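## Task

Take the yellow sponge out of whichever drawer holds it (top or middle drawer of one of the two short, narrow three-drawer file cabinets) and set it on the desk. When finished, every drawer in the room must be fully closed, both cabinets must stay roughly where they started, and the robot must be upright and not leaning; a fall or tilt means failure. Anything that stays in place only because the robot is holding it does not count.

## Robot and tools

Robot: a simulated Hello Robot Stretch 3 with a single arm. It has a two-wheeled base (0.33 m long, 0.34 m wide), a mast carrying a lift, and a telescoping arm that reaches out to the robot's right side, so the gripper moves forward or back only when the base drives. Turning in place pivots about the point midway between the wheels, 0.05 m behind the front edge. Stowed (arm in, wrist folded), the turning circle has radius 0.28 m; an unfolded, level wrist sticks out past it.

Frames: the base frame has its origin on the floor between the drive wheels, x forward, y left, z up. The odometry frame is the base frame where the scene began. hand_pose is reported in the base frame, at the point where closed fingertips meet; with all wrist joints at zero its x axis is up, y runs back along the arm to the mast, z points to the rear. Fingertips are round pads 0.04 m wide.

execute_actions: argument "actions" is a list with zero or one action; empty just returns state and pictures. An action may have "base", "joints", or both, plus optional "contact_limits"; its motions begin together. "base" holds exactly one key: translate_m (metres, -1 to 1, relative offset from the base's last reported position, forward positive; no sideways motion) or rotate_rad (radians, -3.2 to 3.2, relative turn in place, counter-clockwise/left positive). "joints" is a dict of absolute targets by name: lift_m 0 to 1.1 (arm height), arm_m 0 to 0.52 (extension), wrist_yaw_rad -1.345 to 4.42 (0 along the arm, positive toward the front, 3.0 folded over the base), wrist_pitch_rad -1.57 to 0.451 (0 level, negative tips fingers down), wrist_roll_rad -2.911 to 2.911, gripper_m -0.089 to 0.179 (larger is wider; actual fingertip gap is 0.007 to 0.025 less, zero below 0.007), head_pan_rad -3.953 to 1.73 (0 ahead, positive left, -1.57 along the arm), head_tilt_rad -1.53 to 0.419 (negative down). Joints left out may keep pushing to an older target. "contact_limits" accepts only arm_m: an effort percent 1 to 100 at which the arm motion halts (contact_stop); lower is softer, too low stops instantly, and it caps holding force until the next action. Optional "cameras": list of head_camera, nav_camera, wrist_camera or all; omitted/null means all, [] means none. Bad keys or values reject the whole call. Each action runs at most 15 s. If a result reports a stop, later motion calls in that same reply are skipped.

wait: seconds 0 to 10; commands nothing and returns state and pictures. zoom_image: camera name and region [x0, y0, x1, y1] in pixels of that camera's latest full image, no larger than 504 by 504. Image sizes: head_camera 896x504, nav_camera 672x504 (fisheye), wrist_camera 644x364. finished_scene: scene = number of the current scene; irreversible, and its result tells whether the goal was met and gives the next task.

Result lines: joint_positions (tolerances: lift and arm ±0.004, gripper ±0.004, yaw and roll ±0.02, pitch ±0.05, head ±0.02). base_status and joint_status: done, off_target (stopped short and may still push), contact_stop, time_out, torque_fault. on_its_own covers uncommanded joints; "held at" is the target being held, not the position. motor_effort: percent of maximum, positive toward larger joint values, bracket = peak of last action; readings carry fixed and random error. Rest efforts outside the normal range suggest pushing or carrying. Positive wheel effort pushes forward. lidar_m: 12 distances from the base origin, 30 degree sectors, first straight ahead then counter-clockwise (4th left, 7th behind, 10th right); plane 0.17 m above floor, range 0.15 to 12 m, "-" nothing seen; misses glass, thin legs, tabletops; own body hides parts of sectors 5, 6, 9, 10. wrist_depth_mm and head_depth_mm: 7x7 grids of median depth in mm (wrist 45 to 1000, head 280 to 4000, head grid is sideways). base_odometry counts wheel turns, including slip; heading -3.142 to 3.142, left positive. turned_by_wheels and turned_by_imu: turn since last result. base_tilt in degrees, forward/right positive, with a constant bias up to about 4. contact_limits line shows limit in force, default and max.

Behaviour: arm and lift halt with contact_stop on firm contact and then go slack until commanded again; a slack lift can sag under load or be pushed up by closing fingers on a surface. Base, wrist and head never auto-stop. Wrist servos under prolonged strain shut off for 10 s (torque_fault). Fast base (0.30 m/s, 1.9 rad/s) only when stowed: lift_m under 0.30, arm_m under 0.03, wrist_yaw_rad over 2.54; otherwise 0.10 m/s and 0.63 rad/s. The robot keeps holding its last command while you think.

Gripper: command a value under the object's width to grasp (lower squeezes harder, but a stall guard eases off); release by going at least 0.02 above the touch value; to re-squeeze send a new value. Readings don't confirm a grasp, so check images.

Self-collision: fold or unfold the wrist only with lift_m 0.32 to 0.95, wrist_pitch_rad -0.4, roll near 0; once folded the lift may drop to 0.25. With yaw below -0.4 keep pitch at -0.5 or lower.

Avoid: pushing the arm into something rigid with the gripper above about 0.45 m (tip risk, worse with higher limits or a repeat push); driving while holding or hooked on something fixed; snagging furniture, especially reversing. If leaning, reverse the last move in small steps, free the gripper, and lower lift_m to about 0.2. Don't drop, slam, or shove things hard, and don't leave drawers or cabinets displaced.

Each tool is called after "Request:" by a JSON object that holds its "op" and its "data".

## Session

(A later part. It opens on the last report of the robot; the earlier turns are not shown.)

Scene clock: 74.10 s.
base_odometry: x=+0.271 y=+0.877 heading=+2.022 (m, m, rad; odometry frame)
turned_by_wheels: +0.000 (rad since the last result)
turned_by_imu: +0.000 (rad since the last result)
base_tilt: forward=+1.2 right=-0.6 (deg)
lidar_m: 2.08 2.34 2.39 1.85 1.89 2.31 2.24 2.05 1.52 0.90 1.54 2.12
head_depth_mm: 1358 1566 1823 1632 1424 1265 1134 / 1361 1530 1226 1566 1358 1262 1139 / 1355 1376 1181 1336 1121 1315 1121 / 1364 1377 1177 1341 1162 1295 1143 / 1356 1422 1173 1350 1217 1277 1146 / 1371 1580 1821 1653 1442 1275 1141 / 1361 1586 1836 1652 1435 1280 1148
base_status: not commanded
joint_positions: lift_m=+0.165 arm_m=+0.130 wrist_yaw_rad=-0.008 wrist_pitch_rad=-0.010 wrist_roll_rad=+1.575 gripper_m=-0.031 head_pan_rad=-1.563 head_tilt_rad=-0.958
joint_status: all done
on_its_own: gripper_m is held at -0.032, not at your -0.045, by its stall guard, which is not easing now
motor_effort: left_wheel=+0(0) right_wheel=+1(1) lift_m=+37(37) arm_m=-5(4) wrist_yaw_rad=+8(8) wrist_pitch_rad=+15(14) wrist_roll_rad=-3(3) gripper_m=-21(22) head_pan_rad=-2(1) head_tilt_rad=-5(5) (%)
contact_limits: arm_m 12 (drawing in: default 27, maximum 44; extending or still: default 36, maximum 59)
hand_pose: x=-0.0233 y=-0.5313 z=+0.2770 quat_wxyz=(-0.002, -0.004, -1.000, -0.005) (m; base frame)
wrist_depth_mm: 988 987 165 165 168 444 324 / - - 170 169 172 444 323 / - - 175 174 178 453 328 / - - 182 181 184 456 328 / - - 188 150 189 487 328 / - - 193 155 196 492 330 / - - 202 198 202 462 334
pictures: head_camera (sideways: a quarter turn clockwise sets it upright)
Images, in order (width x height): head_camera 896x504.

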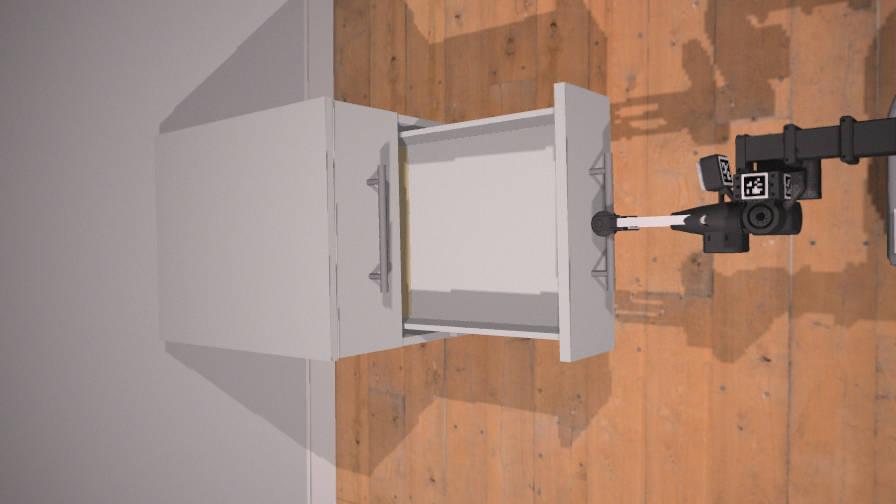

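Request:
{"op": "execute_actions", "data": {"actions": [{"joints": {"arm_m": 0.46, "gripper_m": 0.05, "head_pan_rad": 0.5, "head_tilt_rad": -0.45}, "contact_limits": {"arm_m": 18}}], "cameras": ["head_camera", "nav_camera"]}}

Scene clock: 79.00 s.
base_odometry: x=+0.271 y=+0.877 heading=+2.023 (m, m, rad; odometry frame)
turned_by_wheels: +0.000 (rad since the last result)
turned_by_imu: -0.001 (rad since the last result)
base_tilt: forward=+1.3 right=-0.5 (deg)
lidar_m: 2.08 2.35 2.38 1.85 1.89 2.32 2.24 2.05 1.52 0.90 1.54 2.12
head_depth_mm: 2183 2294 2462 2625 2329 1785 1448 / 2292 2458 2616 2803 2353 1792 1461 / 2393 2572 2733 2940 2340 1804 1460 / 2519 2712 2867 2772 2361 1817 1468 / 2669 2850 3022 2586 2384 1833 1462 / 2826 3038 3250 3124 2371 1817 1480 / 2805 2937 3065 3056 2399 1832 1479
base_status: not commanded
joint_positions: lift_m=+0.165 arm_m=+0.460 wrist_yaw_rad=+0.001 wrist_pitch_rad=-0.004 wrist_roll_rad=+1.575 gripper_m=+0.050 head_pan_rad=+0.493 head_tilt_rad=-0.458
joint_status: all done
motor_effort: left_wheel=+1(1) right_wheel=-1(1) lift_m=+38(38) arm_m=+3(9) wrist_yaw_rad=+0(9) wrist_pitch_rad=+11(15) wrist_roll_rad=-3(3) gripper_m=+0(82) head_pan_rad=+3(33) head_tilt_rad=+3(27) (%)
contact_limits: arm_m 18 (drawing in: default 27, maximum 44; extending or still: default 36, maximum 59)
hand_pose: x=-0.0211 y=-0.8608 z=+0.2786 quat_wxyz=(-0.002, +0.001, -1.000, -0.002) (m; base frame)
wrist_depth_mm: 171 170 173 170 173 174 174 / 175 176 177 175 179 180 180 / 180 181 183 183 185 185 187 / 187 187 189 188 191 192 192 / 193 193 195 194 196 198 198 / 197 201 201 201 206 204 205 / 198 207 210 209 210 212 207
pictures: head_camera (sideways: a quarter turn clockwise sets it upright), nav_camera (sideways: a quarter turn counterclockwise sets it upright)
Images, in order (width x height): head_camera 896x504, nav_camera 672x504.

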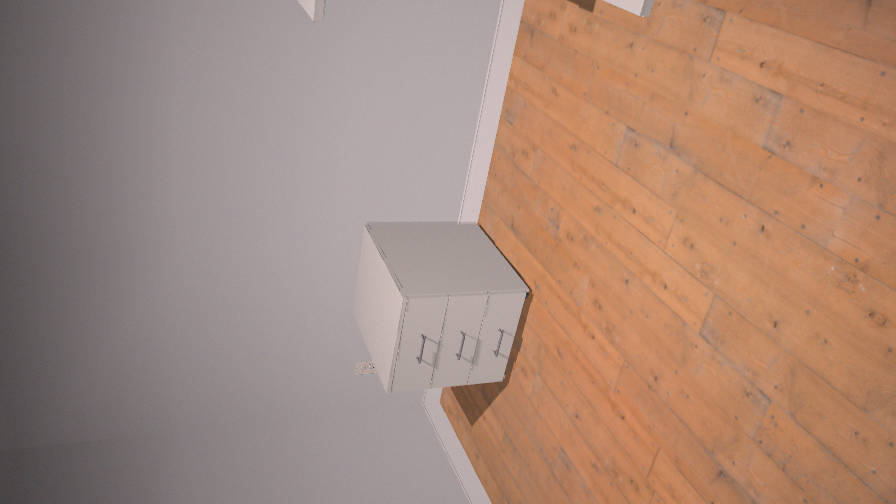

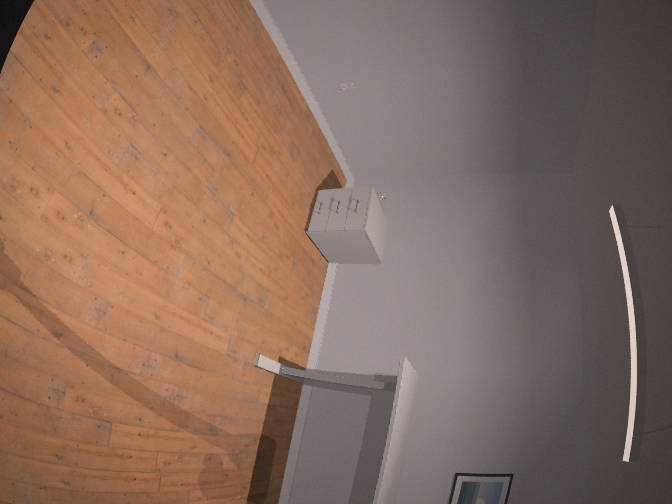

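Request:
{"op": "execute_actions", "data": {"actions": [{"joints": {"arm_m": 0.41}}], "cameras": []}}

Request:
{"op": "execute_actions", "data": {"actions": [{"base": {"rotate_rad": 0.935}, "joints": {"arm_m": 0.0, "lift_m": 0.29, "wrist_roll_rad": 0.0, "wrist_pitch_rad": -0.3, "wrist_yaw_rad": 2.62, "head_pan_rad": -0.3, "head_tilt_rad": -0.5}}], "cameras": ["head_camera", "nav_camera"]}}

Request:
{"op": "execute_actions", "data": {"actions": [{"base": {"translate_m": 1.0}, "joints": {"head_pan_rad": -0.6, "head_tilt_rad": -0.7}}], "cameras": ["head_camera"]}}

Scene clock: 94.33 s.
base_odometry: x=+0.271 y=+0.877 heading=+2.023 (m, m, rad; odometry frame)
turned_by_wheels: +0.000 (rad since the last result)
turned_by_imu: -0.001 (rad since the last result)
base_tilt: forward=+1.2 right=-0.7 (deg)
lidar_m: 2.07 2.35 2.38 1.85 1.90 2.31 2.24 2.06 1.52 0.90 1.54 2.12
head_depth_mm: 2179 2335 2461 2649 2345 1784 1456 / 2289 2433 2598 2798 2353 1802 1449 / 2430 2571 2742 2921 2344 1813 1463 / 2533 2693 2864 2776 2351 1808 1466 / 2637 2855 2986 2522 2351 1840 1475 / 2785 3056 3297 3033 2396 1829 1470 / 2826 2927 3065 3044 2394 1825 1484
base_status: not commanded
joint_positions: lift_m=+0.165 arm_m=+0.410 wrist_yaw_rad=+0.001 wrist_pitch_rad=-0.003 wrist_roll_rad=+1.575 gripper_m=+0.050 head_pan_rad=+0.493 head_tilt_rad=-0.458
joint_status: all done
motor_effort: left_wheel=+1(1) right_wheel=-1(1) lift_m=+38(38) arm_m=-4(7) wrist_yaw_rad=+0(1) wrist_pitch_rad=+11(11) wrist_roll_rad=-3(3) gripper_m=+1(1) head_pan_rad=+4(3) head_tilt_rad=+3(3) (%)
hand_pose: x=-0.0211 y=-0.8114 z=+0.2787 quat_wxyz=(-0.002, +0.001, -1.000, -0.002) (m; base frame)
wrist_depth_mm: 216 216 218 218 219 220 220 / 220 225 225 223 226 226 226 / 228 231 231 229 235 237 233 / 235 238 238 238 240 242 241 / 243 245 247 247 246 251 251 / 254 252 255 257 260 256 261 / 265 262 265 266 266 267 270
pictures: none
No camera images: the call's "cameras" was empty. Leave "cameras" out to get every camera's image.

Scene clock: 98.53 s.
base_odometry: x=+0.271 y=+0.877 heading=+2.957 (m, m, rad; odometry frame)
turned_by_wheels: +0.935 (rad since the last result)
turned_by_imu: +0.918 (rad since the last result)
base_tilt: forward=+1.2 right=-0.6 (deg)
lidar_m: 2.47 1.87 1.85 2.40 2.25 2.28 1.58 0.89 0.91 1.91 2.08 2.35
head_depth_mm: 2283 2429 2583 2758 2226 1740 1405 / 2428 2582 2807 2908 2214 1731 1418 / 2597 2798 2849 2670 2240 1742 1419 / 2809 2997 3132 2663 2238 1758 1421 / 2883 3088 3378 3118 2240 1747 1431 / 2688 2861 3008 2998 2257 1754 1416 / 2448 2589 2681 2841 2261 1753 1428
base_status: done
joint_positions: lift_m=+0.290 arm_m=+0.000 wrist_yaw_rad=+2.618 wrist_pitch_rad=-0.315 wrist_roll_rad=+0.004 gripper_m=+0.050 head_pan_rad=-0.293 head_tilt_rad=-0.494
joint_status: all done
motor_effort: left_wheel=-3(7) right_wheel=+2(6) lift_m=+52(54) arm_m=-4(9) wrist_yaw_rad=+4(4) wrist_pitch_rad=+7(10) wrist_roll_rad=-3(4) gripper_m=+0(1) head_pan_rad=-2(27) head_tilt_rad=-3(8) (%)
hand_pose: x=+0.0969 y=+0.0592 z=+0.3261 quat_wxyz=(+0.288, +0.704, -0.074, +0.644) (m; base frame)
wrist_depth_mm: - - - - - - - / - - - - - - - / - - - - - - - / 902 864 841 848 834 828 805 / 682 685 683 664 684 632 639 / 574 569 581 559 521 537 534 / - 481 471 468 465 465 453
pictures: head_camera (sideways: a quarter turn clockwise sets it upright), nav_camera (sideways: a quarter turn counterclockwise sets it upright)
Images, in order (width x height): head_camera 896x504, nav_camera 672x504.

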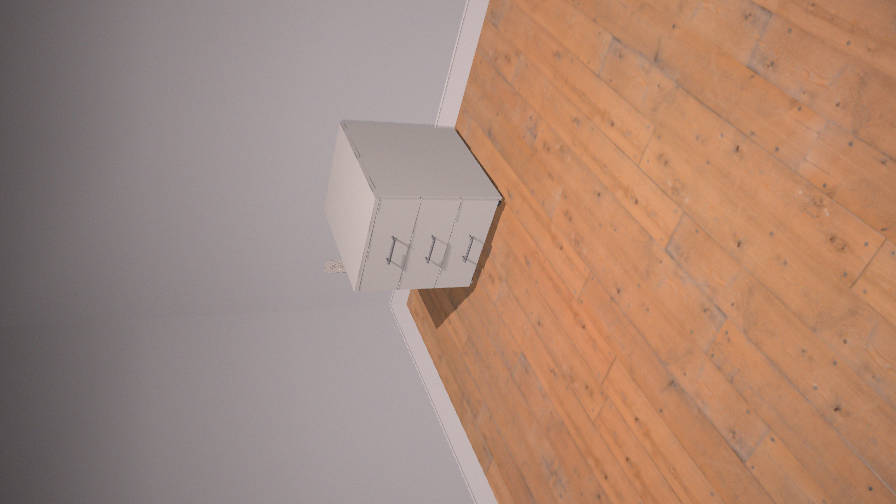

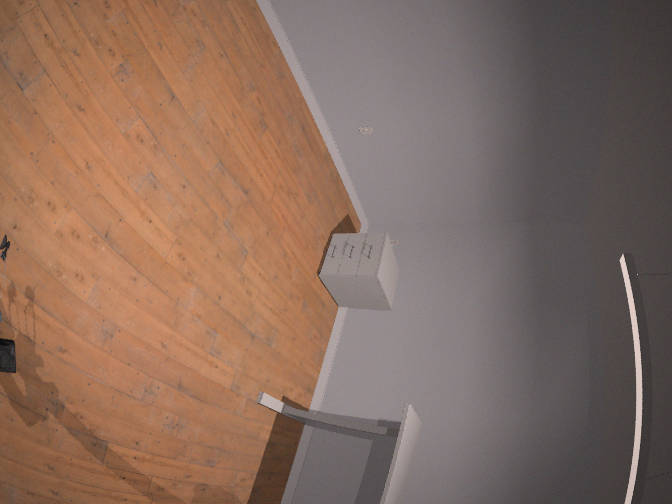

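Scene clock: 103.53 s.
base_odometry: x=-0.712 y=+1.060 heading=+2.957 (m, m, rad; odometry frame)
turned_by_wheels: +0.000 (rad since the last result)
turned_by_imu: +0.004 (rad since the last result)
base_tilt: forward=+1.2 right=-0.7 (deg)
lidar_m: 1.60 1.49 1.39 1.34 2.83 2.87 1.83 1.75 2.32 1.61 1.95 1.46
head_depth_mm: 1636 1799 2001 2133 1759 1457 1245 / 1688 1857 2061 2178 1749 1456 1242 / 1751 1932 2027 2053 1767 1470 1248 / 1808 1992 1756 1787 1769 1468 1258 / 1869 2067 1746 1864 1750 1466 1254 / 1937 2164 2388 2163 1775 1475 1263 / 2006 2207 2378 2221 1766 1478 1263
base_status: done
joint_positions: lift_m=+0.290 arm_m=+0.000 wrist_yaw_rad=+2.618 wrist_pitch_rad=-0.316 wrist_roll_rad=+0.004 gripper_m=+0.050 head_pan_rad=-0.593 head_tilt_rad=-0.692
joint_status: all done
motor_effort: left_wheel=-3(8) right_wheel=+2(7) lift_m=+52(52) arm_m=-4(4) wrist_yaw_rad=+2(3) wrist_pitch_rad=+8(8) wrist_roll_rad=-3(2) gripper_m=+1(0) head_pan_rad=-1(17) head_tilt_rad=-4(17) (%)
hand_pose: x=+0.0968 y=+0.0591 z=+0.3258 quat_wxyz=(+0.289, +0.704, -0.073, +0.644) (m; base frame)
wrist_depth_mm: - - - - - - - / - - - - - - - / - - - - - - - / 888 862 855 840 829 814 792 / 710 688 668 664 678 652 640 / 573 564 576 544 518 544 537 / - 473 472 472 466 460 452
pictures: head_camera (sideways: a quarter turn clockwise sets it upright)
Images, in order (width x height): head_camera 896x504.

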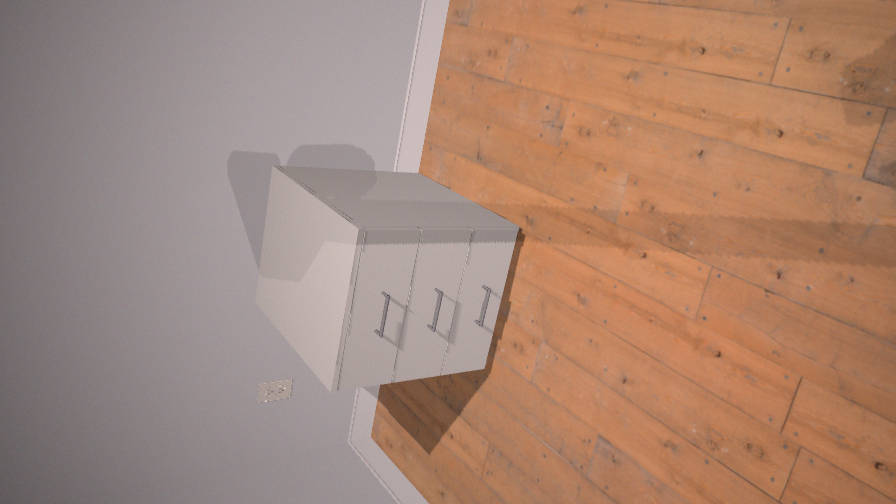

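Request:
{"op": "execute_actions", "data": {"actions": [{"base": {"translate_m": 0.835}}], "cameras": []}}

Request:
{"op": "execute_actions", "data": {"actions": [{"base": {"rotate_rad": 0.66}, "joints": {"lift_m": 0.32, "wrist_yaw_rad": 0.0, "arm_m": 0.15, "head_pan_rad": -1.57, "head_tilt_rad": -0.9}}], "cameras": []}}

Request:
{"op": "execute_actions", "data": {"actions": [{"base": {"translate_m": -0.03}, "joints": {"wrist_pitch_rad": 0.02, "wrist_roll_rad": 1.57, "arm_m": 0.3}}], "cameras": ["head_camera", "wrist_camera"]}}

Scene clock: 113.33 s.
base_odometry: x=-1.532 y=+1.213 heading=+2.957 (m, m, rad; odometry frame)
turned_by_wheels: +0.000 (rad since the last result)
turned_by_imu: +0.003 (rad since the last result)
base_tilt: forward=+1.2 right=-0.7 (deg)
lidar_m: 0.87 0.81 0.82 1.06 1.43 3.36 2.55 2.54 1.62 1.58 0.90 0.91
head_depth_mm: 1222 1341 1485 1295 1140 1294 1235 / 1263 1396 1532 1310 1178 1362 1245 / 1303 1449 1608 1801 1659 1434 1244 / 1350 1504 1678 1908 1765 1464 1257 / 1401 1554 1749 1944 1781 1469 1260 / 1344 1433 1515 1641 1678 1459 1258 / 1151 1215 1290 1362 1445 1438 1265
base_status: done
joint_positions: lift_m=+0.290 arm_m=+0.000 wrist_yaw_rad=+2.618 wrist_pitch_rad=-0.317 wrist_roll_rad=+0.004 gripper_m=+0.050 head_pan_rad=-0.593 head_tilt_rad=-0.692
joint_status: not commanded
motor_effort: left_wheel=-3(7) right_wheel=+2(6) lift_m=+52(51) arm_m=-4(4) wrist_yaw_rad=+3(4) wrist_pitch_rad=+8(8) wrist_roll_rad=-2(2) gripper_m=+0(0) head_pan_rad=-2(1) head_tilt_rad=-4(3) (%)
hand_pose: x=+0.0967 y=+0.0591 z=+0.3258 quat_wxyz=(+0.289, +0.704, -0.073, +0.644) (m; base frame)
wrist_depth_mm: - - 911 793 747 655 598 / - - - 867 776 686 631 / - - - 924 832 760 673 / 890 883 862 842 818 759 690 / 684 676 683 662 679 648 638 / 582 561 576 552 519 541 539 / - 476 475 470 464 457 457
pictures: none
No camera images: the call's "cameras" was empty. Leave "cameras" out to get every camera's image.

Scene clock: 115.70 s.
base_odometry: x=-1.532 y=+1.213 heading=-2.666 (m, m, rad; odometry frame)
turned_by_wheels: +0.660 (rad since the last result)
turned_by_imu: +0.647 (rad since the last result)
base_tilt: forward=+1.1 right=-0.6 (deg)
lidar_m: 0.81 0.85 1.20 1.50 3.48 2.54 2.96 1.63 0.92 0.89 1.10 0.83
head_depth_mm: 1314 1491 1763 1741 1484 1294 1148 / 1316 1486 1282 1324 1460 1299 1167 / 1320 1455 1242 1259 1467 1331 1124 / 1331 1464 1246 1270 1466 1315 1164 / 1325 1498 1292 1321 1475 1311 1166 / 1342 1533 1793 1772 1504 1320 1164 / 1349 1542 1811 1759 1516 1307 1169
base_status: done
joint_positions: lift_m=+0.320 arm_m=+0.150 wrist_yaw_rad=+0.003 wrist_pitch_rad=-0.317 wrist_roll_rad=+0.003 gripper_m=+0.050 head_pan_rad=-1.563 head_tilt_rad=-0.889
joint_status: all done
motor_effort: left_wheel=-2(9) right_wheel=+2(6) lift_m=+52(54) arm_m=+4(0) wrist_yaw_rad=-2(4) wrist_pitch_rad=+8(8) wrist_roll_rad=-2(2) gripper_m=+0(0) head_pan_rad=-2(30) head_tilt_rad=-5(19) (%)
hand_pose: x=-0.0208 y=-0.5306 z=+0.3557 quat_wxyz=(+0.698, +0.113, -0.699, -0.111) (m; base frame)
wrist_depth_mm: 921 992 450 448 431 938 919 / 922 - 488 479 464 990 - / 935 - 543 520 510 - - / 889 929 592 568 552 877 861 / 737 716 689 621 607 693 676 / 608 593 614 587 561 580 569 / 516 511 499 505 496 497 486
pictures: none
No camera images: the call's "cameras" was empty. Leave "cameras" out to get every camera's image.

Scene clock: 118.07 s.
base_odometry: x=-1.506 y=+1.227 heading=-2.666 (m, m, rad; odometry frame)
turned_by_wheels: +0.000 (rad since the last result)
turned_by_imu: -0.001 (rad since the last result)
base_tilt: forward=+1.2 right=-0.6 (deg)
lidar_m: 0.84 0.88 1.25 1.62 3.50 2.51 2.94 1.60 1.51 0.89 1.15 0.86
head_depth_mm: 1316 1500 1755 1741 1485 1301 1149 / 1314 1472 1629 1656 1497 1316 1179 / 1320 1458 1246 1251 1461 1272 1158 / 1326 1460 1244 1270 1460 1317 1158 / 1333 1488 1247 1277 1473 1313 1164 / 1337 1528 1791 1778 1501 1318 1164 / 1337 1527 1803 1770 1511 1321 1167
base_status: done
joint_positions: lift_m=+0.320 arm_m=+0.300 wrist_yaw_rad=+0.002 wrist_pitch_rad=-0.003 wrist_roll_rad=+1.568 gripper_m=+0.050 head_pan_rad=-1.563 head_tilt_rad=-0.889
joint_status: all done
motor_effort: left_wheel=-2(7) right_wheel=+2(3) lift_m=+52(51) arm_m=+3(3) wrist_yaw_rad=-1(2) wrist_pitch_rad=+11(13) wrist_roll_rad=+0(0) gripper_m=+1(0) head_pan_rad=-2(2) head_tilt_rad=-4(5) (%)
hand_pose: x=-0.0209 y=-0.7009 z=+0.4334 quat_wxyz=(+0.002, +0.001, -1.000, -0.002) (m; base frame)
wrist_depth_mm: 837 833 318 306 309 309 312 / 861 880 326 321 321 326 328 / 882 915 885 335 335 337 342 / 912 943 922 350 353 352 352 / 973 981 977 368 365 369 370 / - - - 382 391 390 394 / - - - 407 407 409 411
pictures: head_camera (sideways: a quarter turn clockwise sets it upright), wrist_camera
Images, in order (width x height): head_camera 896x504, wrist_camera 644x364.

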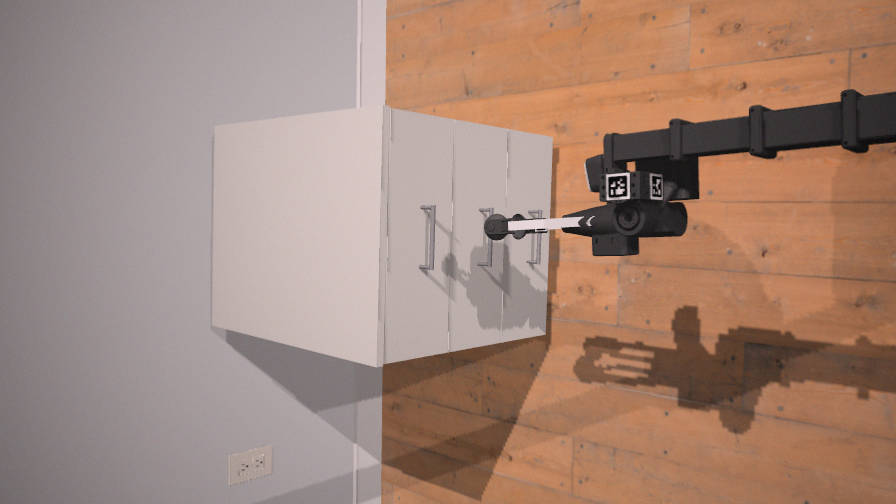

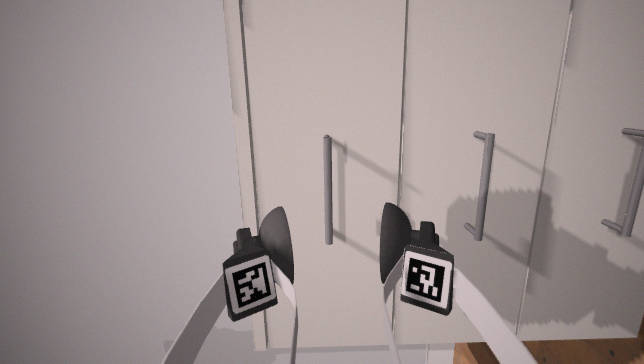

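Request:
{"op": "execute_actions", "data": {"actions": []}}

Scene clock: 129.37 s.
base_odometry: x=-1.506 y=+1.227 heading=-2.666 (m, m, rad; odometry frame)
turned_by_wheels: +0.000 (rad since the last result)
turned_by_imu: -0.001 (rad since the last result)
base_tilt: forward=+1.1 right=-0.6 (deg)
lidar_m: 0.84 0.88 1.25 1.62 3.48 2.52 2.94 1.60 1.51 0.89 1.15 0.86
head_depth_mm: 1316 1490 1731 1726 1481 1301 1151 / 1317 1477 1630 1656 1497 1313 1173 / 1324 1461 1246 1254 1475 1277 1152 / 1335 1455 1253 1253 1472 1310 1163 / 1333 1491 1252 1279 1475 1311 1162 / 1335 1535 1799 1768 1507 1316 1166 / 1337 1530 1793 1760 1505 1315 1167
base_status: done
joint_positions: lift_m=+0.320 arm_m=+0.300 wrist_yaw_rad=+0.002 wrist_pitch_rad=-0.003 wrist_roll_rad=+1.568 gripper_m=+0.050 head_pan_rad=-1.563 head_tilt_rad=-0.889
joint_status: all done
motor_effort: left_wheel=-2(7) right_wheel=+2(3) lift_m=+52(51) arm_m=+3(3) wrist_yaw_rad=-1(2) wrist_pitch_rad=+11(13) wrist_roll_rad=+1(0) gripper_m=+1(0) head_pan_rad=-2(2) head_tilt_rad=-4(5) (%)
hand_pose: x=-0.0209 y=-0.7009 z=+0.4334 quat_wxyz=(+0.002, +0.001, -1.000, -0.002) (m; base frame)
wrist_depth_mm: 851 825 317 311 311 313 312 / 853 880 327 322 320 323 327 / 888 894 925 336 336 340 338 / 942 932 900 351 351 351 353 / 933 961 971 365 363 375 372 / - - - 384 391 385 389 / - - - 406 408 414 415
pictures: head_camera (sideways: a quarter turn clockwise sets it upright), nav_camera (sideways: a quarter turn counterclockwise sets it upright), wrist_camera
Images, in order (width x height): head_camera 896x504, nav_camera 672x504, wrist_camera 644x364.

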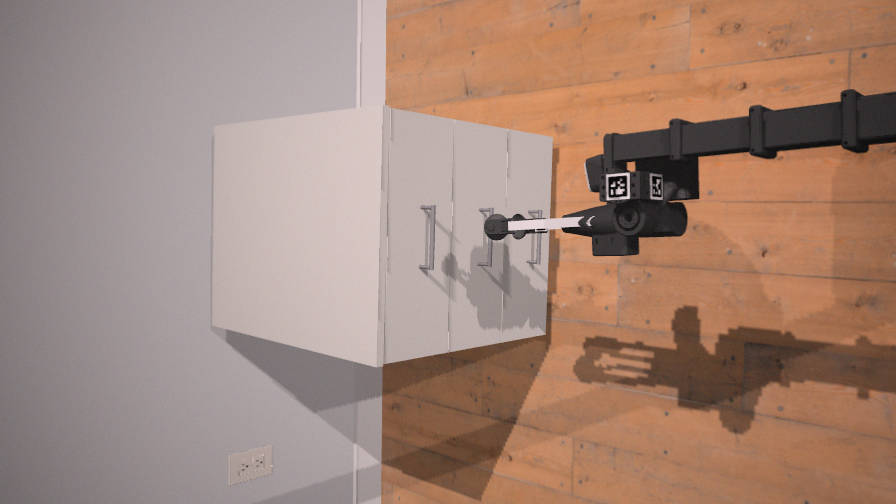

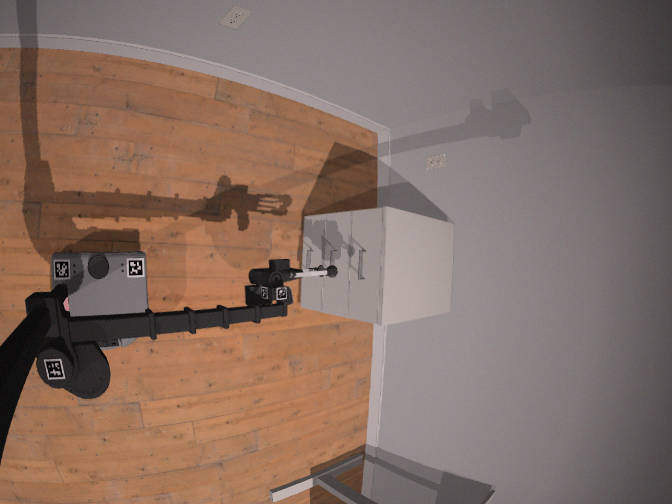

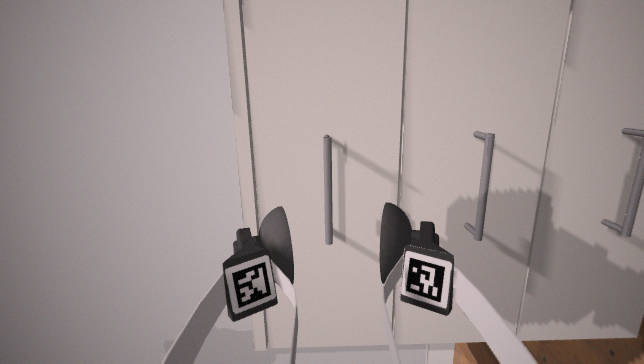

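Request:
{"op": "execute_actions", "data": {"actions": [{"base": {"rotate_rad": -0.07}}], "cameras": []}}

Request:
{"op": "execute_actions", "data": {"actions": [{"base": {"translate_m": 0.055}}], "cameras": ["wrist_camera", "head_camera"]}}

Scene clock: 138.63 s.
base_odometry: x=-1.506 y=+1.227 heading=-2.736 (m, m, rad; odometry frame)
turned_by_wheels: -0.070 (rad since the last result)
turned_by_imu: -0.069 (rad since the last result)
base_tilt: forward=+1.1 right=-0.6 (deg)
lidar_m: 0.84 0.86 1.16 1.41 3.44 2.51 2.94 1.60 1.54 0.89 0.93 0.88
head_depth_mm: 1344 1533 1793 1744 1488 1304 1150 / 1336 1524 1784 1743 1492 1313 1175 / 1327 1492 1244 1267 1495 1272 1156 / 1325 1462 1252 1256 1466 1305 1163 / 1318 1466 1258 1254 1461 1309 1161 / 1312 1505 1630 1646 1496 1311 1168 / 1309 1502 1755 1765 1511 1311 1163
base_status: done
joint_positions: lift_m=+0.320 arm_m=+0.300 wrist_yaw_rad=+0.002 wrist_pitch_rad=-0.003 wrist_roll_rad=+1.568 gripper_m=+0.050 head_pan_rad=-1.563 head_tilt_rad=-0.889
joint_status: not commanded
motor_effort: left_wheel=+2(3) right_wheel=-2(3) lift_m=+51(51) arm_m=+3(3) wrist_yaw_rad=-1(1) wrist_pitch_rad=+11(11) wrist_roll_rad=+1(1) gripper_m=+0(0) head_pan_rad=-2(2) head_tilt_rad=-5(5) (%)
hand_pose: x=-0.0209 y=-0.7009 z=+0.4334 quat_wxyz=(+0.002, +0.001, -1.000, -0.002) (m; base frame)
wrist_depth_mm: 839 835 846 862 844 655 463 / 879 865 861 327 331 333 331 / 894 903 885 339 340 341 341 / 919 938 926 350 354 352 351 / 939 952 950 362 364 364 366 / 981 970 959 377 378 379 373 / - - - 387 393 394 392
pictures: none
No camera images: the call's "cameras" was empty. Leave "cameras" out to get every camera's image.

Scene clock: 140.13 s.
base_odometry: x=-1.556 y=+1.206 heading=-2.736 (m, m, rad; odometry frame)
turned_by_wheels: +0.000 (rad since the last result)
turned_by_imu: +0.000 (rad since the last result)
base_tilt: forward=+1.2 right=-0.6 (deg)
lidar_m: 0.78 0.81 1.09 1.40 3.44 2.58 2.99 1.64 1.54 0.89 1.15 0.82
head_depth_mm: 1339 1538 1787 1735 1496 1304 1153 / 1337 1533 1700 1671 1487 1311 1177 / 1325 1462 1245 1263 1477 1278 1156 / 1324 1463 1251 1256 1470 1307 1167 / 1313 1456 1250 1256 1461 1316 1164 / 1313 1512 1753 1760 1506 1315 1164 / 1307 1505 1746 1769 1511 1318 1161
base_status: done
joint_positions: lift_m=+0.320 arm_m=+0.300 wrist_yaw_rad=+0.002 wrist_pitch_rad=-0.003 wrist_roll_rad=+1.568 gripper_m=+0.050 head_pan_rad=-1.563 head_tilt_rad=-0.889
joint_status: not commanded
motor_effort: left_wheel=+3(7) right_wheel=-2(4) lift_m=+51(52) arm_m=+4(3) wrist_yaw_rad=+0(0) wrist_pitch_rad=+11(11) wrist_roll_rad=+0(1) gripper_m=+0(0) head_pan_rad=-2(1) head_tilt_rad=-5(4) (%)
hand_pose: x=-0.0209 y=-0.7009 z=+0.4334 quat_wxyz=(+0.002, +0.001, -1.000, -0.002) (m; base frame)
wrist_depth_mm: 831 867 319 316 320 323 322 / 885 866 867 326 331 332 332 / 899 891 886 340 339 342 342 / 916 914 907 353 352 350 350 / 931 971 962 359 360 363 367 / 993 963 972 373 379 375 380 / - - - 390 388 385 393
pictures: head_camera (sideways: a quarter turn clockwise sets it upright), wrist_camera
Images, in order (width x height): head_camera 896x504, wrist_camera 644x364.

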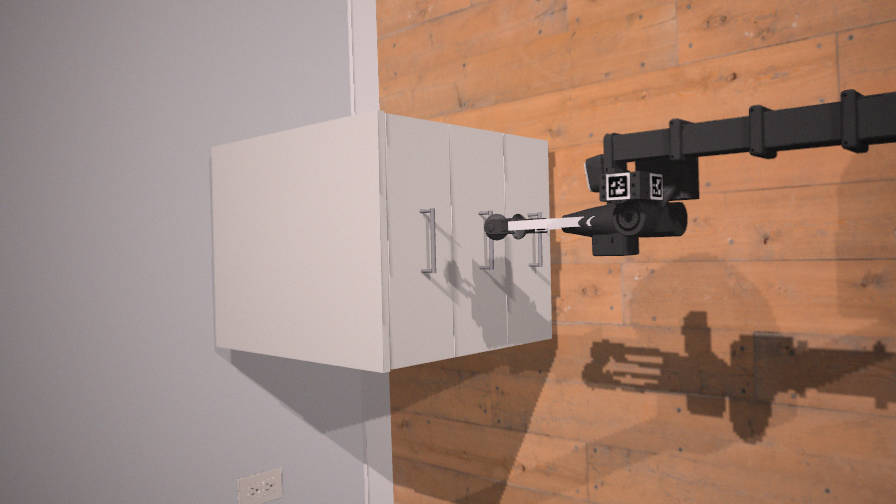

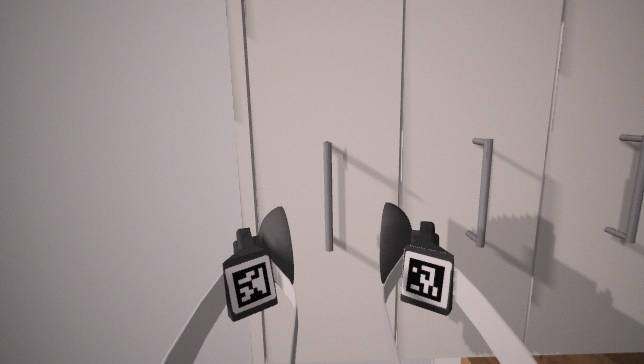

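Request:
{"op": "execute_actions", "data": {"actions": [{"base": {"translate_m": 0.012}, "joints": {"arm_m": 0.42}, "contact_limits": {"arm_m": 16}}], "cameras": ["wrist_camera"]}}

Scene clock: 145.60 s.
base_odometry: x=-1.567 y=+1.201 heading=-2.736 (m, m, rad; odometry frame)
turned_by_wheels: +0.000 (rad since the last result)
turned_by_imu: -0.001 (rad since the last result)
base_tilt: forward=+1.2 right=-0.7 (deg)
lidar_m: 0.77 0.80 1.07 1.40 3.44 2.58 3.00 1.65 1.54 0.89 1.13 0.81
head_depth_mm: 1335 1538 1791 1739 1485 1307 1151 / 1329 1533 1668 1662 1486 1319 1164 / 1330 1457 1248 1251 1421 1312 1156 / 1321 1461 1251 1265 1442 1310 1163 / 1314 1464 1247 1259 1469 1298 1161 / 1309 1509 1758 1760 1507 1316 1166 / 1310 1504 1742 1764 1518 1318 1167
base_status: done
joint_positions: lift_m=+0.320 arm_m=+0.420 wrist_yaw_rad=+0.002 wrist_pitch_rad=-0.003 wrist_roll_rad=+1.569 gripper_m=+0.050 head_pan_rad=-1.563 head_tilt_rad=-0.889
joint_status: all done
motor_effort: left_wheel=+2(7) right_wheel=-2(4) lift_m=+52(51) arm_m=+4(3) wrist_yaw_rad=-1(2) wrist_pitch_rad=+11(11) wrist_roll_rad=+0(1) gripper_m=+1(0) head_pan_rad=-1(2) head_tilt_rad=-4(4) (%)
contact_limits: arm_m 16 (drawing in: default 27, maximum 44; extending or still: default 36, maximum 59)
hand_pose: x=-0.0209 y=-0.8209 z=+0.4334 quat_wxyz=(+0.002, +0.001, -1.000, -0.002) (m; base frame)
wrist_depth_mm: 738 734 206 206 207 206 210 / 760 760 212 212 214 216 216 / 783 785 219 218 221 221 221 / 812 778 227 227 229 229 231 / 825 838 233 233 236 237 236 / 846 830 845 241 246 246 246 / 869 861 251 251 254 252 254
pictures: wrist_camera
Images, in order (width x height): wrist_camera 644x364.

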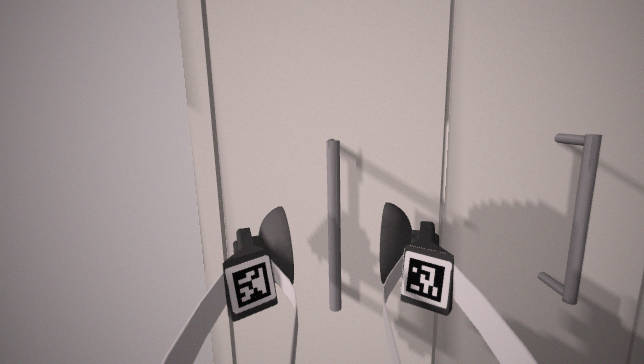

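Request:
{"op": "execute_actions", "data": {"actions": [{"joints": {"arm_m": 0.464}, "contact_limits": {"arm_m": 16}}], "cameras": ["wrist_camera"]}}

Request:
{"op": "execute_actions", "data": {"actions": [{"joints": {"gripper_m": -0.045}}], "cameras": ["wrist_camera"]}}

Scene clock: 148.60 s.
base_odometry: x=-1.567 y=+1.201 heading=-2.736 (m, m, rad; odometry frame)
turned_by_wheels: +0.000 (rad since the last result)
turned_by_imu: -0.001 (rad since the last result)
base_tilt: forward=+1.3 right=-0.6 (deg)
lidar_m: 0.77 0.80 1.07 1.40 3.41 2.58 3.01 1.65 1.54 0.89 1.13 0.81
head_depth_mm: 1335 1536 1787 1735 1486 1304 1156 / 1332 1530 1666 1662 1483 1302 1170 / 1333 1462 1242 1237 1438 1309 1162 / 1326 1468 1244 1259 1467 1310 1160 / 1317 1479 1250 1253 1466 1316 1159 / 1323 1508 1755 1756 1501 1315 1172 / 1313 1517 1751 1767 1512 1318 1167
base_status: not commanded
joint_positions: lift_m=+0.320 arm_m=+0.464 wrist_yaw_rad=+0.002 wrist_pitch_rad=-0.003 wrist_roll_rad=+1.569 gripper_m=+0.050 head_pan_rad=-1.563 head_tilt_rad=-0.889
joint_status: all done
motor_effort: left_wheel=+2(3) right_wheel=-2(2) lift_m=+51(51) arm_m=+3(0) wrist_yaw_rad=-1(1) wrist_pitch_rad=+11(11) wrist_roll_rad=+0(0) gripper_m=+0(1) head_pan_rad=-2(2) head_tilt_rad=-4(5) (%)
contact_limits: arm_m 16 (drawing in: default 27, maximum 44; extending or still: default 36, maximum 59)
hand_pose: x=-0.0209 y=-0.8649 z=+0.4334 quat_wxyz=(+0.002, +0.001, -1.000, -0.002) (m; base frame)
wrist_depth_mm: 696 686 165 166 167 167 168 / 719 702 170 171 172 172 173 / 719 734 176 176 177 177 178 / 756 746 181 181 183 183 184 / 783 786 186 187 187 189 191 / 805 802 195 194 198 197 197 / 834 828 202 201 203 204 203
pictures: wrist_camera
Images, in order (width x height): wrist_camera 644x364.

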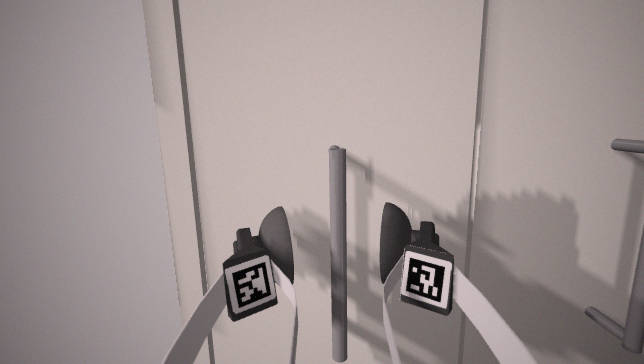

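Scene clock: 150.03 s.
base_odometry: x=-1.567 y=+1.201 heading=-2.736 (m, m, rad; odometry frame)
turned_by_wheels: +0.000 (rad since the last result)
turned_by_imu: +0.000 (rad since the last result)
base_tilt: forward=+1.3 right=-0.7 (deg)
lidar_m: 0.77 0.80 1.07 1.40 3.41 2.58 3.00 1.66 1.53 0.89 1.13 0.81
head_depth_mm: 1335 1521 1790 1741 1494 1301 1160 / 1326 1527 1667 1656 1501 1300 1155 / 1331 1458 1242 1242 1433 1309 1157 / 1320 1449 1251 1258 1466 1306 1162 / 1318 1465 1253 1266 1469 1313 1166 / 1321 1501 1752 1761 1510 1315 1157 / 1308 1499 1741 1773 1513 1314 1166
base_status: not commanded
joint_positions: lift_m=+0.320 arm_m=+0.464 wrist_yaw_rad=+0.002 wrist_pitch_rad=-0.005 wrist_roll_rad=+1.575 gripper_m=-0.044 head_pan_rad=-1.563 head_tilt_rad=-0.889
joint_status: all done
motor_effort: left_wheel=+2(2) right_wheel=-2(2) lift_m=+51(51) arm_m=+2(3) wrist_yaw_rad=+0(1) wrist_pitch_rad=+12(13) wrist_roll_rad=-3(3) gripper_m=-24(98) head_pan_rad=-2(1) head_tilt_rad=-5(5) (%)
hand_pose: x=-0.0209 y=-0.8649 z=+0.4329 quat_wxyz=(-0.002, +0.001, -1.000, -0.003) (m; base frame)
wrist_depth_mm: 701 700 164 165 166 167 167 / 724 712 170 170 171 174 173 / 729 727 175 175 177 178 179 / 753 768 181 181 183 183 185 / 764 783 187 185 189 190 191 / 800 799 194 - 194 196 197 / 844 820 201 201 203 203 205
pictures: wrist_camera
Images, in order (width x height): wrist_camera 644x364.

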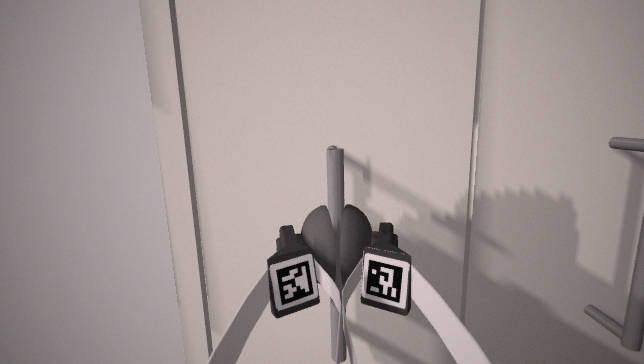

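Request:
{"op": "execute_actions", "data": {"actions": [{"joints": {"arm_m": 0.2, "head_tilt_rad": -1.0}, "contact_limits": {"arm_m": 14}}], "cameras": ["head_camera", "wrist_camera"]}}

Scene clock: 154.40 s.
base_odometry: x=-1.567 y=+1.201 heading=-2.736 (m, m, rad; odometry frame)
turned_by_wheels: +0.000 (rad since the last result)
turned_by_imu: -0.001 (rad since the last result)
base_tilt: forward=+1.2 right=-0.7 (deg)
lidar_m: 0.78 0.80 1.07 1.40 3.43 2.58 3.00 1.66 1.54 0.89 1.13 0.81
head_depth_mm: 1390 1625 1827 1583 1412 1258 1127 / 1382 1546 1745 1160 1410 1265 1146 / 1379 1307 1231 1090 1432 1231 1148 / 1380 1309 1234 1089 1440 1254 1156 / 1376 1317 1190 1085 1409 1267 1141 / 1364 1580 1802 1619 1415 1262 1138 / 1362 1583 1813 1625 1412 1269 1138
base_status: not commanded
joint_positions: lift_m=+0.320 arm_m=+0.200 wrist_yaw_rad=-0.003 wrist_pitch_rad=-0.008 wrist_roll_rad=+1.575 gripper_m=-0.035 head_pan_rad=-1.563 head_tilt_rad=-0.988
joint_status: all done
on_its_own: gripper_m is held at -0.036, not at your -0.045, by its stall guard, which is not easing now
motor_effort: left_wheel=+2(3) right_wheel=-1(3) lift_m=+52(51) arm_m=-4(3) wrist_yaw_rad=+4(5) wrist_pitch_rad=+13(13) wrist_roll_rad=-3(3) gripper_m=-20(21) head_pan_rad=-2(1) head_tilt_rad=-6(15) (%)
contact_limits: arm_m 14 (drawing in: default 27, maximum 44; extending or still: default 36, maximum 59)
hand_pose: x=-0.0222 y=-0.6013 z=+0.4322 quat_wxyz=(-0.002, -0.002, -1.000, -0.004) (m; base frame)
wrist_depth_mm: 912 924 165 167 167 415 417 / 947 989 170 170 171 423 435 / 995 980 175 175 178 441 448 / - - 181 181 183 452 455 / - - 186 185 189 464 468 / - - 194 - 194 488 481 / - - 202 200 202 759 515
pictures: head_camera (sideways: a quarter turn clockwise sets it upright), wrist_camera
Images, in order (width x height): head_camera 896x504, wrist_camera 644x364.

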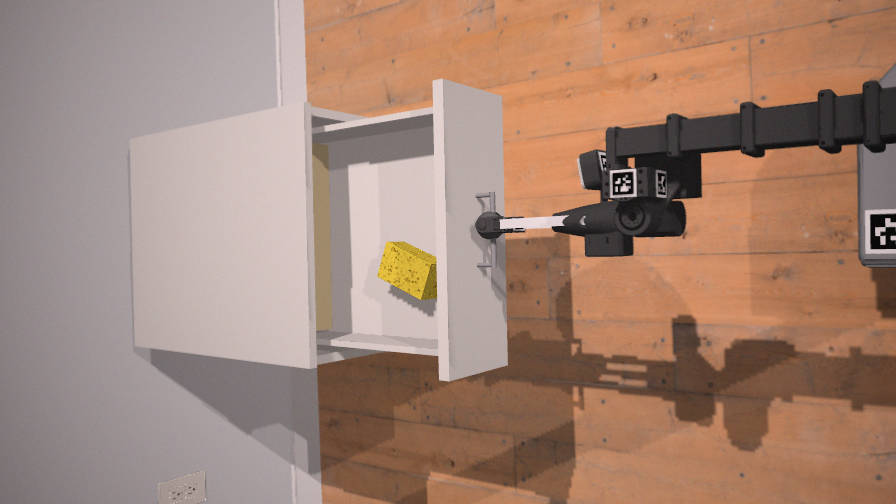

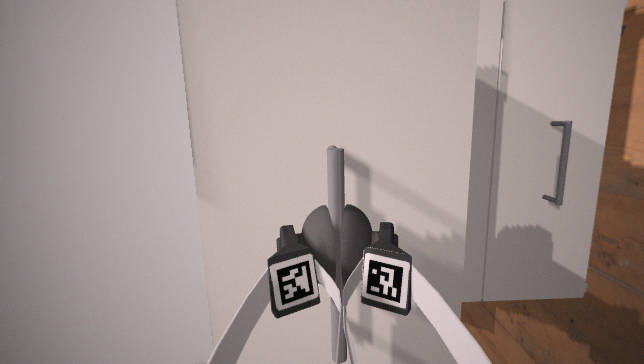

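Request:
{"op": "execute_actions", "data": {"actions": [{"joints": {"arm_m": 0.135}, "contact_limits": {"arm_m": 12}}], "cameras": ["head_camera"]}}

Request:
{"op": "execute_actions", "data": {"actions": [{"joints": {"gripper_m": 0.05}}], "cameras": []}}

Request:
{"op": "execute_actions", "data": {"actions": [{"joints": {"arm_m": 0.06}}], "cameras": ["head_camera"]}}

Scene clock: 159.03 s.
base_odometry: x=-1.567 y=+1.201 heading=-2.736 (m, m, rad; odometry frame)
turned_by_wheels: +0.000 (rad since the last result)
turned_by_imu: -0.001 (rad since the last result)
base_tilt: forward=+1.1 right=-0.7 (deg)
lidar_m: 0.77 0.80 1.07 1.40 3.43 2.57 3.00 1.65 1.54 0.89 1.13 0.81
head_depth_mm: 1394 1627 1809 1606 1404 1259 1127 / 1384 1542 1733 1117 1384 1259 1148 / 1375 1304 1211 1138 1367 - 1147 / 1379 1310 1204 1107 1366 1239 1157 / 1374 1321 1190 1115 1365 1266 1144 / 1373 1596 1796 1623 1417 1263 1142 / 1355 1592 1801 1617 1417 1271 1139
base_status: not commanded
joint_positions: lift_m=+0.320 arm_m=+0.135 wrist_yaw_rad=-0.005 wrist_pitch_rad=-0.008 wrist_roll_rad=+1.575 gripper_m=-0.035 head_pan_rad=-1.563 head_tilt_rad=-0.988
joint_status: all done
on_its_own: gripper_m is held at -0.036, not at your -0.045, by its stall guard, which is not easing now
motor_effort: left_wheel=+2(3) right_wheel=-1(1) lift_m=+51(52) arm_m=-4(8) wrist_yaw_rad=+5(6) wrist_pitch_rad=+14(14) wrist_roll_rad=-3(3) gripper_m=-20(20) head_pan_rad=-2(2) head_tilt_rad=-6(5) (%)
contact_limits: arm_m 12 (drawing in: default 27, maximum 44; extending or still: default 36, maximum 59)
hand_pose: x=-0.0225 y=-0.5363 z=+0.4320 quat_wxyz=(-0.002, -0.002, -1.000, -0.005) (m; base frame)
wrist_depth_mm: - - 165 166 166 479 474 / - - 170 170 172 495 490 / - - 175 176 177 503 511 / - - 181 180 182 521 506 / - - 187 185 188 544 517 / - - 194 - 195 680 514 / - - 203 201 202 741 520
pictures: head_camera (sideways: a quarter turn clockwise sets it upright)
Images, in order (width x height): head_camera 896x504.

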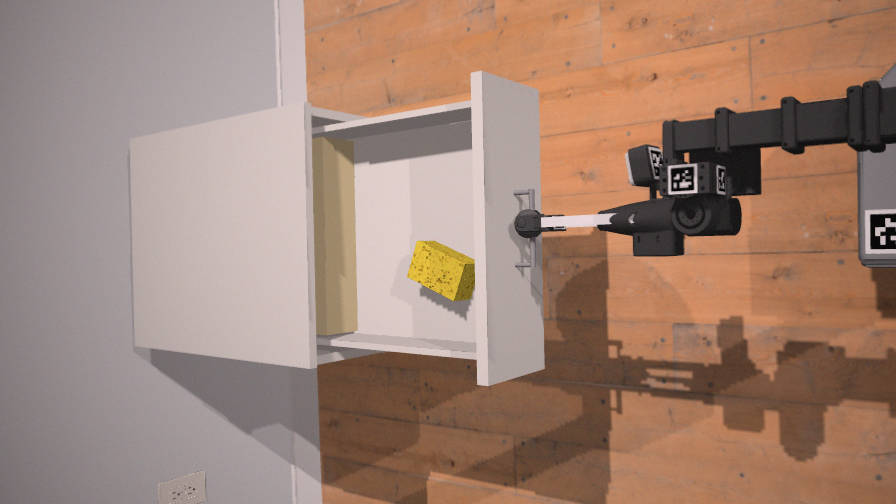

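Scene clock: 160.37 s.
base_odometry: x=-1.567 y=+1.201 heading=-2.736 (m, m, rad; odometry frame)
turned_by_wheels: +0.000 (rad since the last result)
turned_by_imu: +0.000 (rad since the last result)
base_tilt: forward=+1.3 right=-0.6 (deg)
lidar_m: 0.77 0.80 1.07 1.40 3.43 2.58 3.01 1.65 1.53 0.89 1.13 0.81
head_depth_mm: 1389 1635 1808 1606 1399 1252 1129 / 1385 1556 1736 1117 1387 1272 1147 / 1392 1309 1210 1140 1380 - 1148 / 1379 1318 1204 1101 1368 1241 1152 / 1373 1320 1198 1121 1363 1269 1133 / 1370 1591 1810 1608 1412 1267 1143 / 1358 1584 1789 1622 1419 1272 1139
base_status: not commanded
joint_positions: lift_m=+0.320 arm_m=+0.135 wrist_yaw_rad=-0.003 wrist_pitch_rad=-0.004 wrist_roll_rad=+1.575 gripper_m=+0.050 head_pan_rad=-1.563 head_tilt_rad=-0.988
joint_status: all done
motor_effort: left_wheel=+2(2) right_wheel=-1(1) lift_m=+51(52) arm_m=-3(4) wrist_yaw_rad=+4(6) wrist_pitch_rad=+12(13) wrist_roll_rad=-3(3) gripper_m=+1(82) head_pan_rad=-2(1) head_tilt_rad=-5(6) (%)
hand_pose: x=-0.0221 y=-0.5364 z=+0.4331 quat_wxyz=(-0.002, -0.001, -1.000, -0.002) (m; base frame)
wrist_depth_mm: - - 164 166 167 473 481 / - - 170 171 171 494 487 / - - 176 175 177 502 503 / - - 182 181 183 510 515 / - - 187 187 188 530 515 / - - - 192 197 639 519 / - - 200 200 202 718 518
pictures: none
No camera images: the call's "cameras" was empty. Leave "cameras" out to get every camera's image.

Scene clock: 162.10 s.
base_odometry: x=-1.567 y=+1.201 heading=-2.736 (m, m, rad; odometry frame)
turned_by_wheels: +0.000 (rad since the last result)
turned_by_imu: +0.000 (rad since the last result)
base_tilt: forward=+1.2 right=-0.6 (deg)
lidar_m: 0.77 0.80 1.07 1.40 3.40 2.57 3.01 1.65 1.54 0.89 1.13 0.81
head_depth_mm: 1397 1633 1823 1607 1403 1249 1131 / 1387 1543 1732 1117 1379 1259 1145 / 1386 1300 1207 1132 1362 1288 1118 / 1380 1315 1217 1108 1363 1280 1144 / 1373 1316 1194 1121 1369 1255 1140 / 1377 1602 1800 1622 1417 1263 1139 / 1366 1589 1799 1621 1418 1264 1141
base_status: not commanded
joint_positions: lift_m=+0.320 arm_m=+0.060 wrist_yaw_rad=-0.002 wrist_pitch_rad=-0.003 wrist_roll_rad=+1.575 gripper_m=+0.050 head_pan_rad=-1.563 head_tilt_rad=-0.988
joint_status: all done
motor_effort: left_wheel=+2(2) right_wheel=-1(1) lift_m=+51(51) arm_m=-3(4) wrist_yaw_rad=+3(4) wrist_pitch_rad=+11(11) wrist_roll_rad=-3(3) gripper_m=+0(1) head_pan_rad=-2(2) head_tilt_rad=-5(5) (%)
hand_pose: x=-0.0219 y=-0.4614 z=+0.4333 quat_wxyz=(-0.002, -0.001, -1.000, -0.002) (m; base frame)
wrist_depth_mm: - - 238 237 237 554 505 / - - 246 242 245 555 512 / - - - 250 253 578 509 / - - - 257 261 596 507 / - - - 265 612 617 515 / - - - 275 281 725 514 / - - - 286 289 723 519
pictures: head_camera (sideways: a quarter turn clockwise sets it upright)
Images, in order (width x height): head_camera 896x504.

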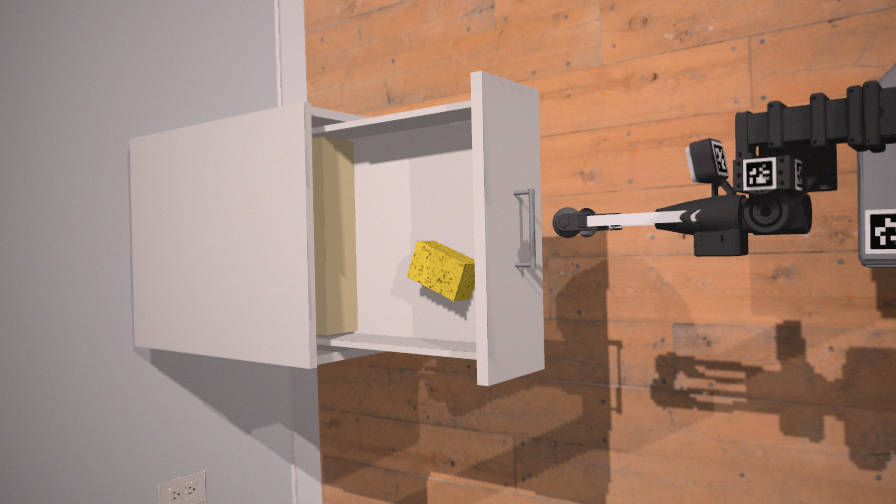

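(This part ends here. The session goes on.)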